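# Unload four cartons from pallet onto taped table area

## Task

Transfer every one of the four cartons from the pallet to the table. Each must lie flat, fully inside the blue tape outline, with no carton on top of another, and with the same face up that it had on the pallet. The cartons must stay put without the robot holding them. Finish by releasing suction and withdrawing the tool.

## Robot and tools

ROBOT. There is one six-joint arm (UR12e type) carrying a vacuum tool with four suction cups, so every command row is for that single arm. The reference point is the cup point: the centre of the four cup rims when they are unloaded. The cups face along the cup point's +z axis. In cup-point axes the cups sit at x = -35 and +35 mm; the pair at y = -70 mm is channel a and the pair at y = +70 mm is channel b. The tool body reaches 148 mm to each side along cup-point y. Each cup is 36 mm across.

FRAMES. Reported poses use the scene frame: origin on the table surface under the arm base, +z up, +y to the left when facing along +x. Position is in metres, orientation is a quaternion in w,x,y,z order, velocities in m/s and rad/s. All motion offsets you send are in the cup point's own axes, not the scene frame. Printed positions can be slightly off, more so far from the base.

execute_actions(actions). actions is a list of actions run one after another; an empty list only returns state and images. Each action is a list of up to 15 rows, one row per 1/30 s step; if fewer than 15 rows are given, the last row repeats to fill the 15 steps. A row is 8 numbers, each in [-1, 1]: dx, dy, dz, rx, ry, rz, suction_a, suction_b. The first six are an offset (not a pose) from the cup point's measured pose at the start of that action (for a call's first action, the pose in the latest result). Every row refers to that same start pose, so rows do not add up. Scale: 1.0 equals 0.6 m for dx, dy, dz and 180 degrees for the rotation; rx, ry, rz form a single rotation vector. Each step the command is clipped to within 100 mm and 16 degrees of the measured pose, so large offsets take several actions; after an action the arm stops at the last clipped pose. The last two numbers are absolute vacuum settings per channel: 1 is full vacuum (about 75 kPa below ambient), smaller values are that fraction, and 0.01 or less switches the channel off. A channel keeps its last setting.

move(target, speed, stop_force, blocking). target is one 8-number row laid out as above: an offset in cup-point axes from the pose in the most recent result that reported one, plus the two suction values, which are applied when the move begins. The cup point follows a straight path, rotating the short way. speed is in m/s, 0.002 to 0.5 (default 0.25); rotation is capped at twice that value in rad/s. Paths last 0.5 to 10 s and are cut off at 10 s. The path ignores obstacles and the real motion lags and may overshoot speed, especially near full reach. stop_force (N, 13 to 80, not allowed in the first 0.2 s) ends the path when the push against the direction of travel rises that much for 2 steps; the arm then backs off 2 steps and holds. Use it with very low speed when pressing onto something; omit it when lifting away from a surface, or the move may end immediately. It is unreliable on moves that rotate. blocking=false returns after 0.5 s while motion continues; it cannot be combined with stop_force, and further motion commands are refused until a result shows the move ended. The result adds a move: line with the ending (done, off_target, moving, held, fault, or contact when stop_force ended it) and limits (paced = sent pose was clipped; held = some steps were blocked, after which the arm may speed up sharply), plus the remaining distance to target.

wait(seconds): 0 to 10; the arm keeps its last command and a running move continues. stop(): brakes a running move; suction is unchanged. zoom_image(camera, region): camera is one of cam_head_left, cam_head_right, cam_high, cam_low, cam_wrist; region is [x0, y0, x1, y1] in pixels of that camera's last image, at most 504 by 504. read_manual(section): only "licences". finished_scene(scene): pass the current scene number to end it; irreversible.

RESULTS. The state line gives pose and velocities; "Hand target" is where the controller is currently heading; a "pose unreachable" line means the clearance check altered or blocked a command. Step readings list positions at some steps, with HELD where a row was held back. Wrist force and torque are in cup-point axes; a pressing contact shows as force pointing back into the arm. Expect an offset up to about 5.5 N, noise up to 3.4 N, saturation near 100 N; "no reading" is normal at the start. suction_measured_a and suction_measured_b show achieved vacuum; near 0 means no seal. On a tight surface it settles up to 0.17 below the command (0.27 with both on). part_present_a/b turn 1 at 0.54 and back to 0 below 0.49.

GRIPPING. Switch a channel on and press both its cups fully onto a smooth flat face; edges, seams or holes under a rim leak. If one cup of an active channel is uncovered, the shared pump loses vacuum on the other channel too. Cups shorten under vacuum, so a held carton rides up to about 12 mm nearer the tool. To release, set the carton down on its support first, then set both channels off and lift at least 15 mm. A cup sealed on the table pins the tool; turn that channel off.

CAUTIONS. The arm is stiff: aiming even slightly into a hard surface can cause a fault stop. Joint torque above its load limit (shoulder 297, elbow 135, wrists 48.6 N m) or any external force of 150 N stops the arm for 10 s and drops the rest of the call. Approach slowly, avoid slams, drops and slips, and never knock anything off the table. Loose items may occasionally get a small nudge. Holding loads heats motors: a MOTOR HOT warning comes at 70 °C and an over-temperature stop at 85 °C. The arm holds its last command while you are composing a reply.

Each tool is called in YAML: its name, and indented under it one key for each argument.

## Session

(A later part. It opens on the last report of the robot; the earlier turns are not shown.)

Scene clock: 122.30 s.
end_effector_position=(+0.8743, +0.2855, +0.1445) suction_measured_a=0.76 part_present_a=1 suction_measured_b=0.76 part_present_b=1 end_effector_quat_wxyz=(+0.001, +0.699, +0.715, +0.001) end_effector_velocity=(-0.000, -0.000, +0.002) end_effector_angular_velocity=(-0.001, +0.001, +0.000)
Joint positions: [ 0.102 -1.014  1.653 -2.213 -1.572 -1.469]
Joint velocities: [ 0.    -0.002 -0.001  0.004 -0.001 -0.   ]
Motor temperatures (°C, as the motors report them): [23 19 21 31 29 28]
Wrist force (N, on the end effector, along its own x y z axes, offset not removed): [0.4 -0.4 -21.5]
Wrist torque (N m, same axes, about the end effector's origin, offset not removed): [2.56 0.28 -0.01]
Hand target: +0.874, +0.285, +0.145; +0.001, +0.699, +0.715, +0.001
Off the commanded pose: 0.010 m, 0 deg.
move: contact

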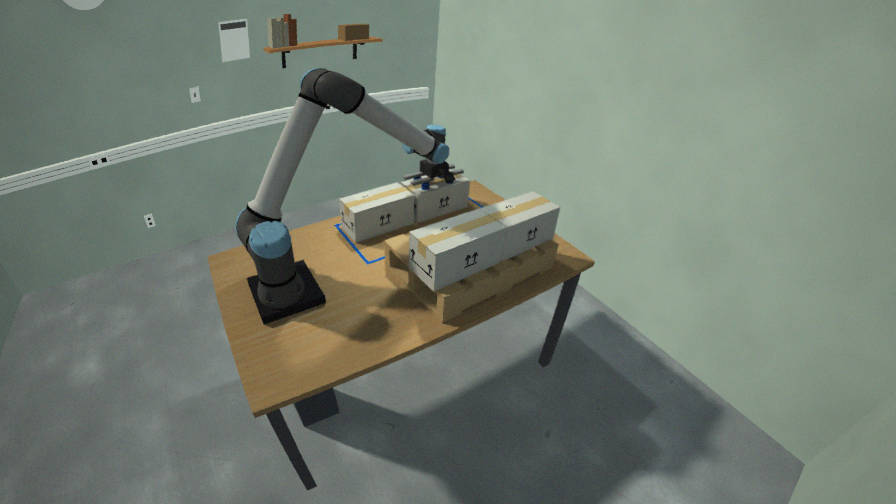

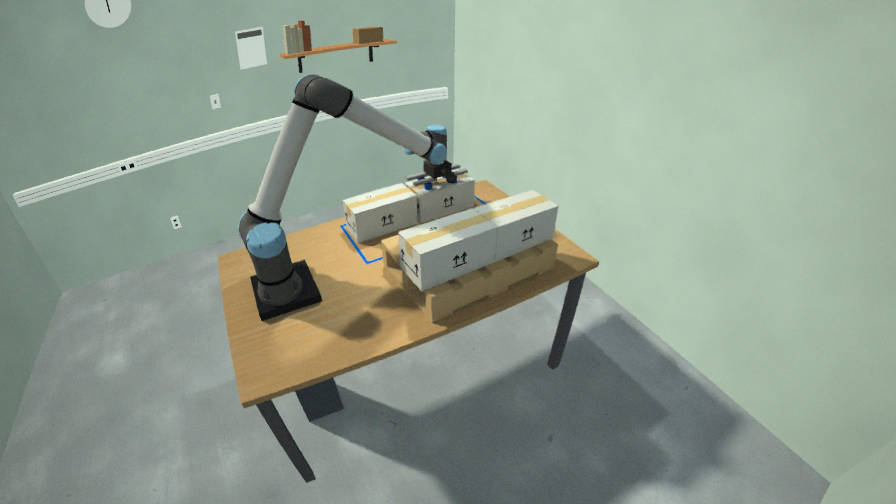

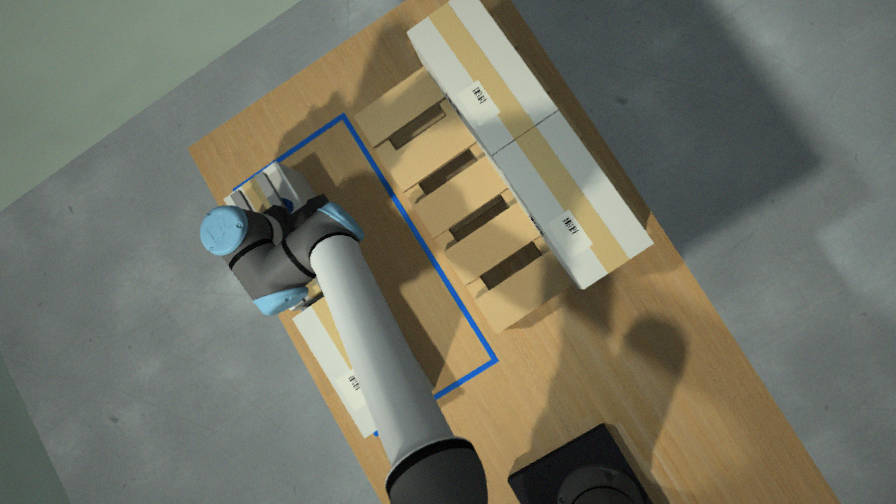

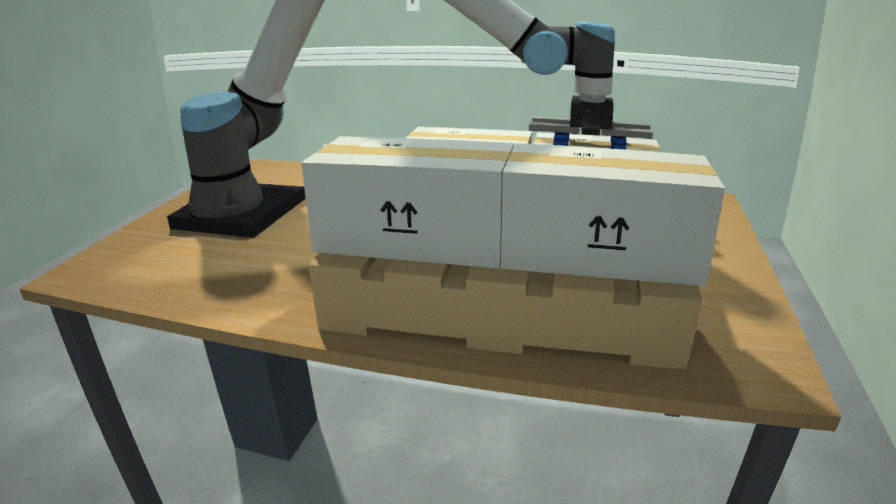

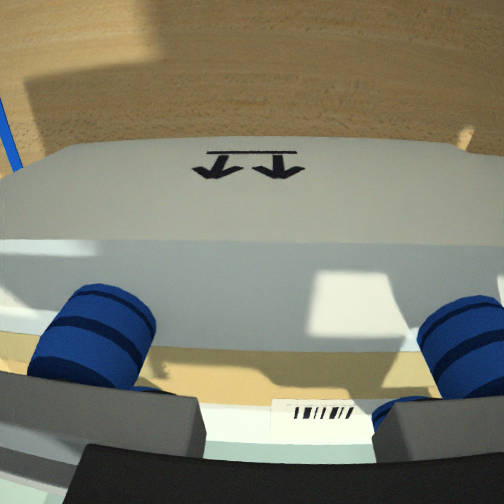

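execute_actions:
  actions:
    - [[0,0,0,0,0,0,0,0],[0,0,0,0,0,0,0,0],[0,0,0,0,0,0,0,0],[0,0,0,0,0,0,0,0],[0,0,0,0,0,0,0,0],[0,0,0,0,0,0,0,0],[0,0,0,0,0,0,0,0],[0,0,0,0,0,0,0,0],[0,0,-0.01,0,0,0,0,0],[0,0,-0.02,0,0,0,0,0],[0,0,-0.03,0,0,0,0,0],[0,0,-0.04,0,0,0,0,0]]

move:
  target: [-0.33,-0.1,-0.27,0,0,0,0,0]
  speed: 0.45

move:
  target: [-0.603,0.123,0.03,0,0,0,0,0]
  speed: 0.45

Scene clock: 131.50 s.
end_effector_position=(+0.8741, +0.2854, +0.1589) suction_measured_a=0.01 part_present_a=0 suction_measured_b=0.01 part_present_b=0 end_effector_quat_wxyz=(+0.001, +0.699, +0.715, +0.001) end_effector_velocity=(-0.001, +0.001, +0.070) end_effector_angular_velocity=(+0.000, +0.002, +0.001)
Joint positions: [ 0.102 -1.028  1.646 -2.191 -1.572 -1.469]
Joint velocities: [ 0.001 -0.067 -0.038  0.107  0.    -0.   ]
Motor temperatures (°C, as the motors report them): [23 19 21 31 29 28]
Wrist force (N, on the end effector, along its own x y z axes, offset not removed): [0.4 -1.8 -3.1]
Wrist torque (N m, same axes, about the end effector's origin, offset not removed): [-0.35 -0.16 0.00]
Hand target: +0.874, +0.285, +0.168; +0.001, +0.699, +0.715, +0.001
Off the commanded pose: 0.010 m, 0 deg.
Step readings (end_effector_position):
0: (+0.8743, +0.2855, +0.1449)
1: (+0.8743, +0.2855, +0.1449)
2: (+0.8743, +0.2855, +0.1449)
4: (+0.8746, +0.2855, +0.1452)
8: (+0.8747, +0.2855, +0.1452)
15: end_effector_position above

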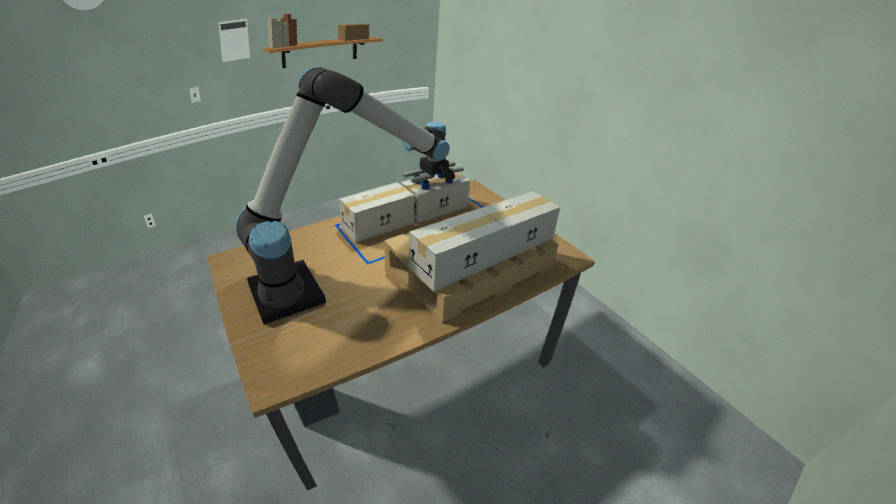

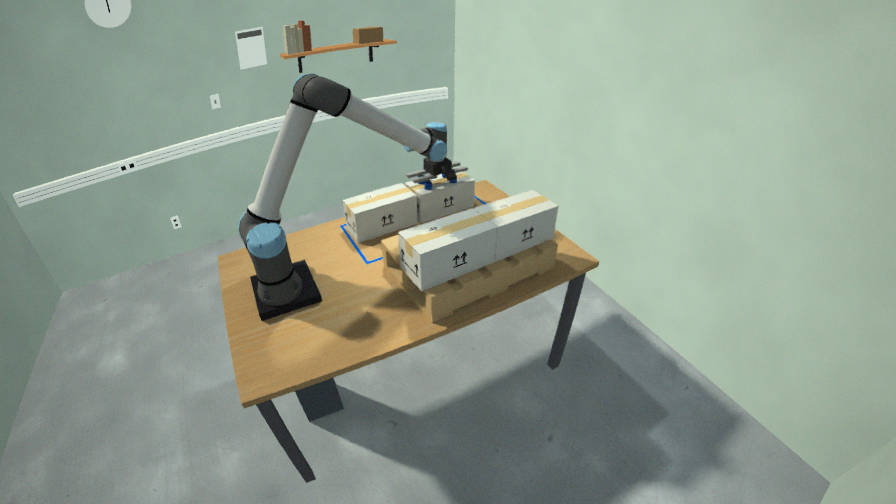

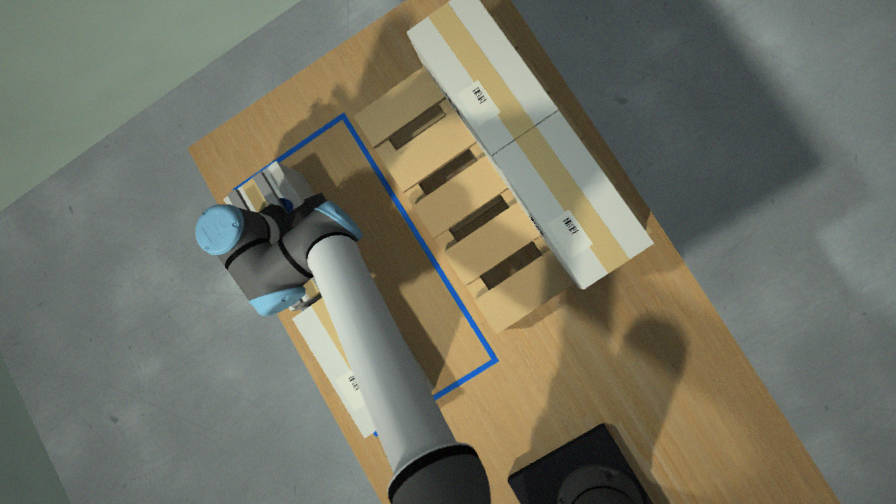

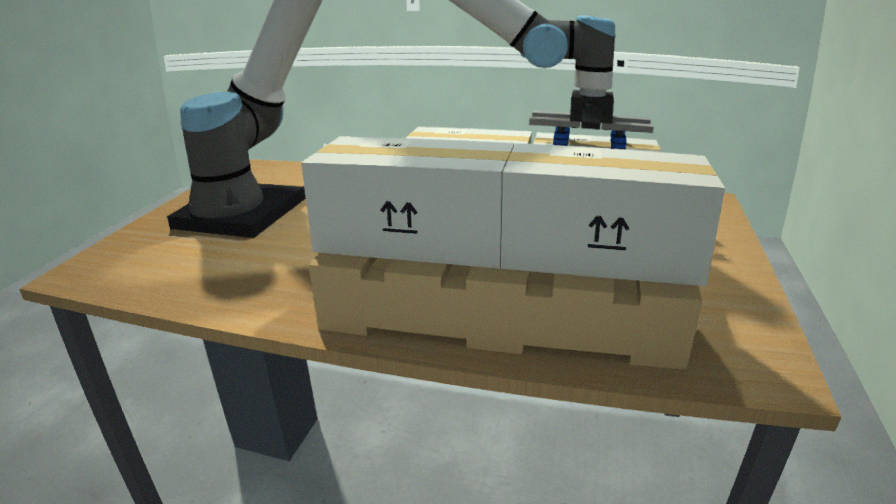

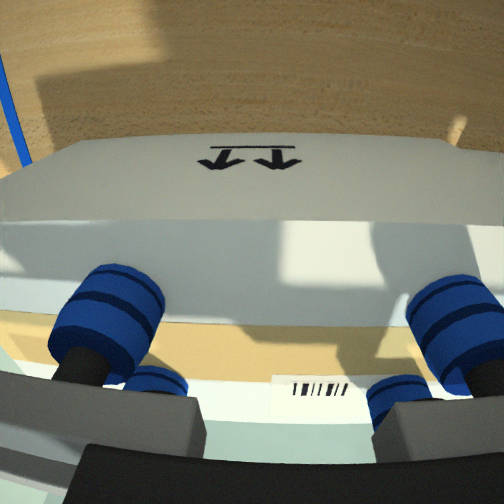

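Scene clock: 132.90 s.
end_effector_position=(+0.8184, +0.0865, +0.3205) suction_measured_a=0.01 part_present_a=0 suction_measured_b=0.01 part_present_b=0 end_effector_quat_wxyz=(+0.001, +0.699, +0.715, +0.001) end_effector_velocity=(-0.001, -0.002, +0.002) end_effector_angular_velocity=(+0.000, +0.000, +0.000)
Joint positions: [-0.131 -1.301  1.726 -1.998 -1.572 -1.702]
Joint velocities: [-0.003 -0.002  0.     0.003  0.    -0.003]
Motor temperatures (°C, as the motors report them): [23 19 21 31 29 28]
Wrist force (N, on the end effector, along its own x y z axes, offset not removed): [-0.1 0.5 -2.9]
Wrist torque (N m, same axes, about the end effector's origin, offset not removed): [0.03 -0.12 0.06]
Hand target: +0.818, +0.086, +0.321; +0.001, +0.699, +0.715, +0.001
Off the commanded pose: 0.001 m, 0 deg.
move: done

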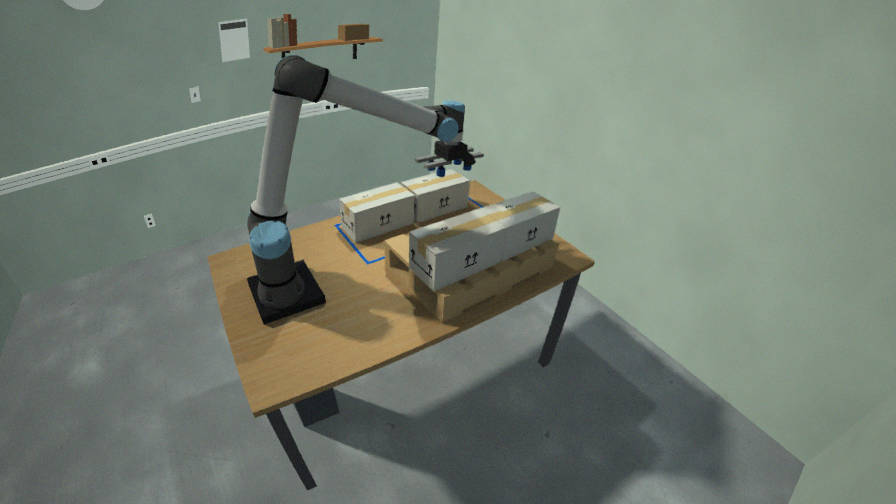

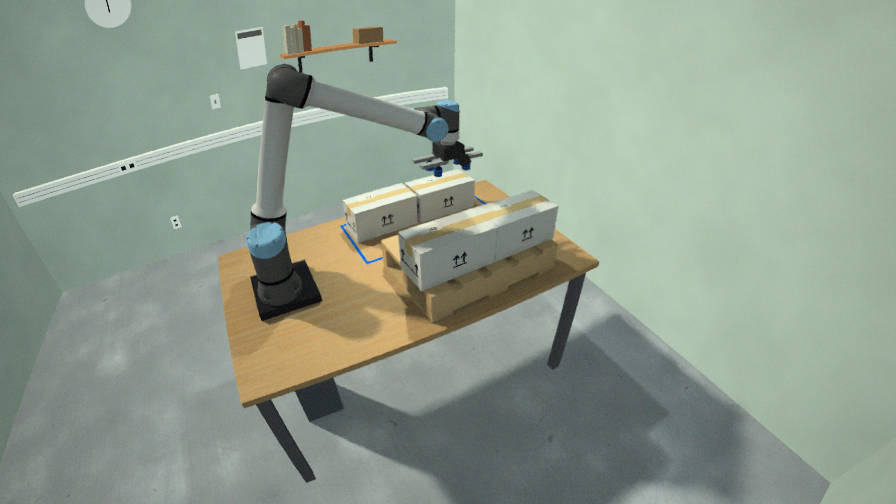

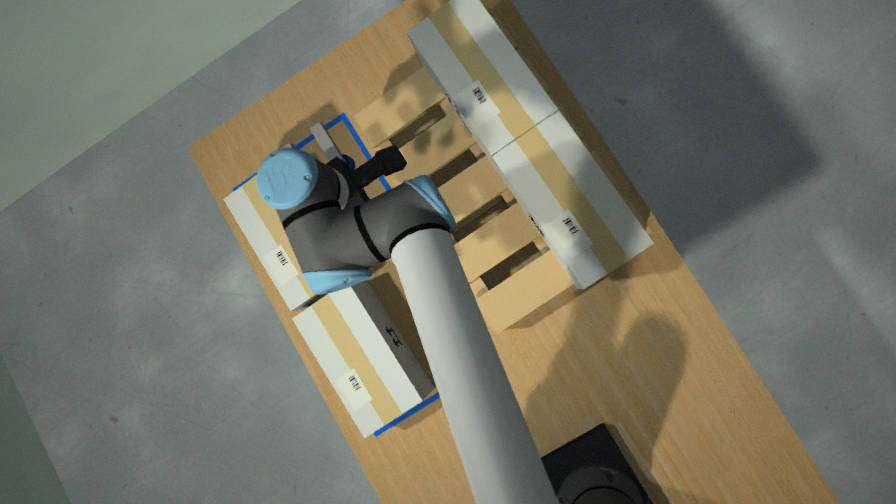

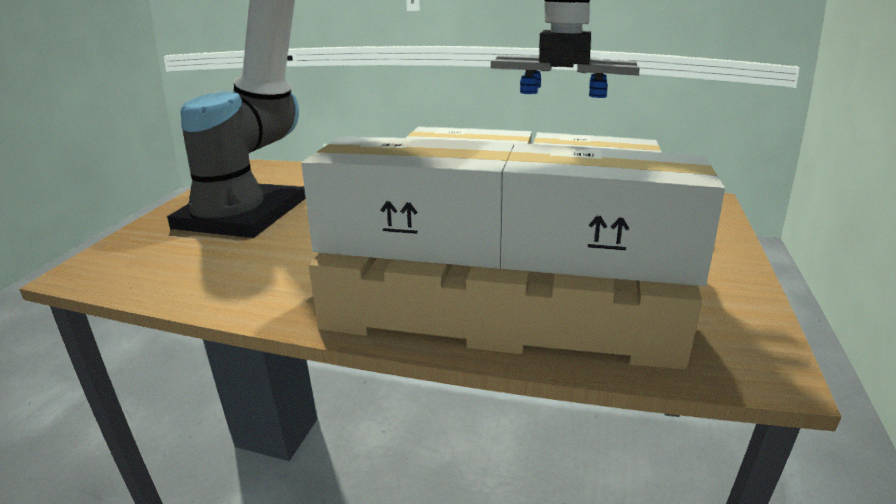

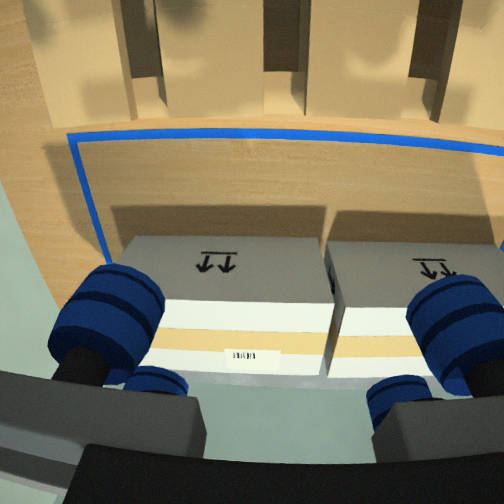

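Scene clock: 134.57 s.
end_effector_position=(+0.9007, -0.2731, +0.3029) suction_measured_a=0.01 part_present_a=0 suction_measured_b=0.01 part_present_b=0 end_effector_quat_wxyz=(+0.001, +0.699, +0.715, +0.001) end_effector_velocity=(+0.001, -0.003, +0.000) end_effector_angular_velocity=(+0.000, -0.000, -0.000)
Joint positions: [-0.504 -1.109  1.487 -1.951 -1.571 -2.074]
Joint velocities: [-0.002  0.002 -0.004  0.002  0.    -0.002]
Motor temperatures (°C, as the motors report them): [23 19 21 31 29 28]
Wrist force (N, on the end effector, along its own x y z axes, offset not removed): [1.4 -0.7 -1.8]
Wrist torque (N m, same axes, about the end effector's origin, offset not removed): [-0.19 -0.38 0.07]
Hand target: +0.901, -0.273, +0.303; +0.001, +0.699, +0.715, +0.001
Off the commanded pose: 0.000 m, 0 deg.
move: done

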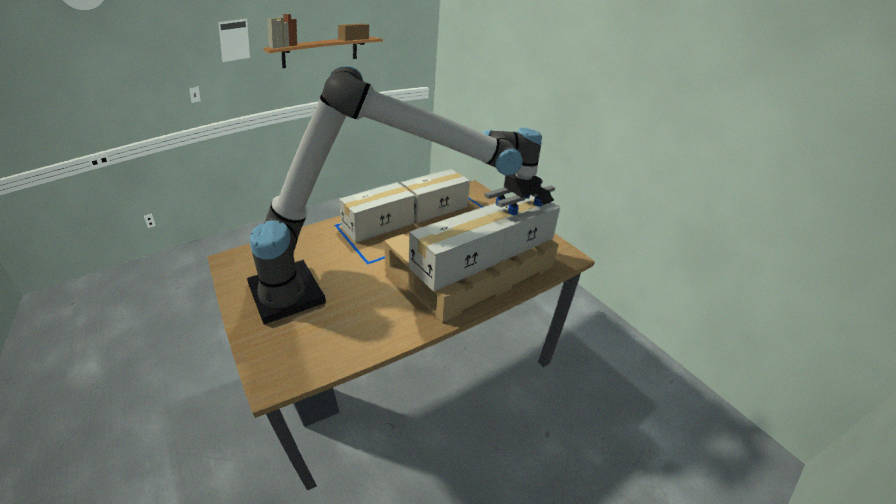

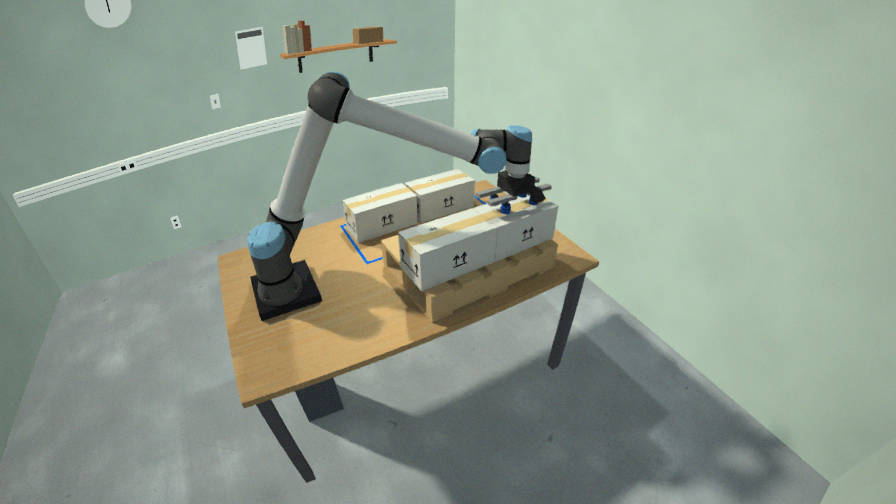

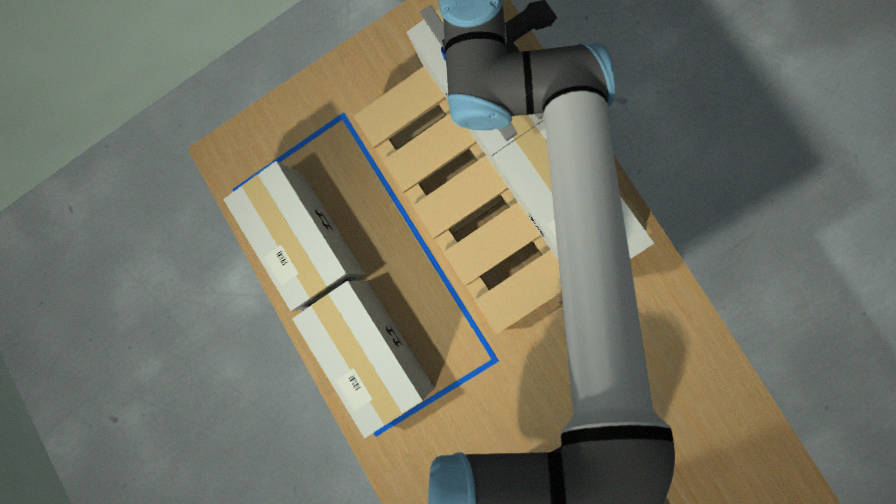

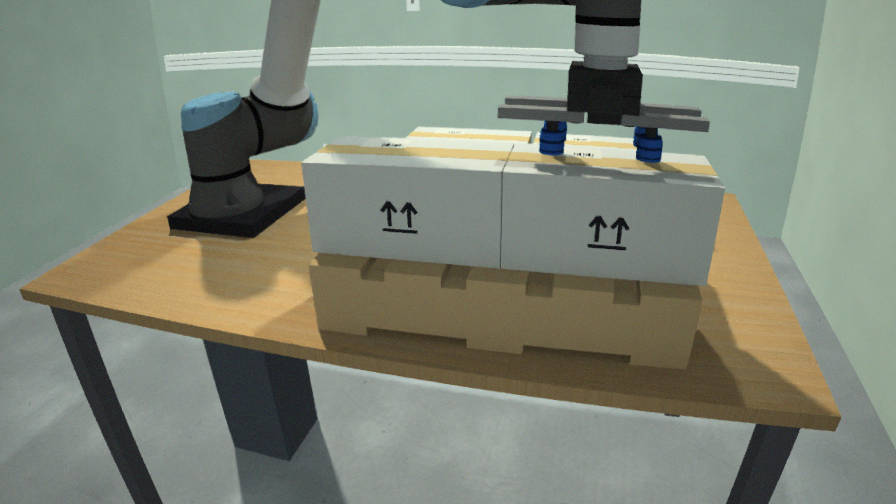

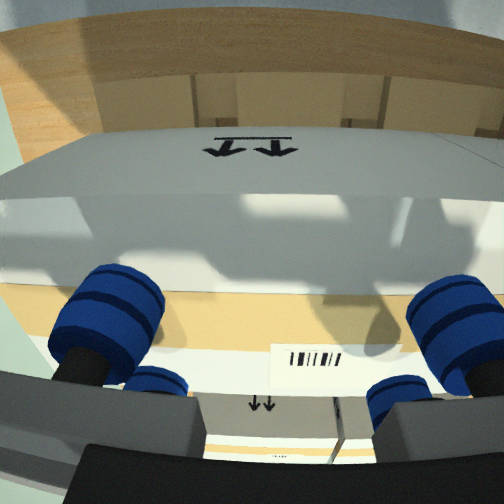

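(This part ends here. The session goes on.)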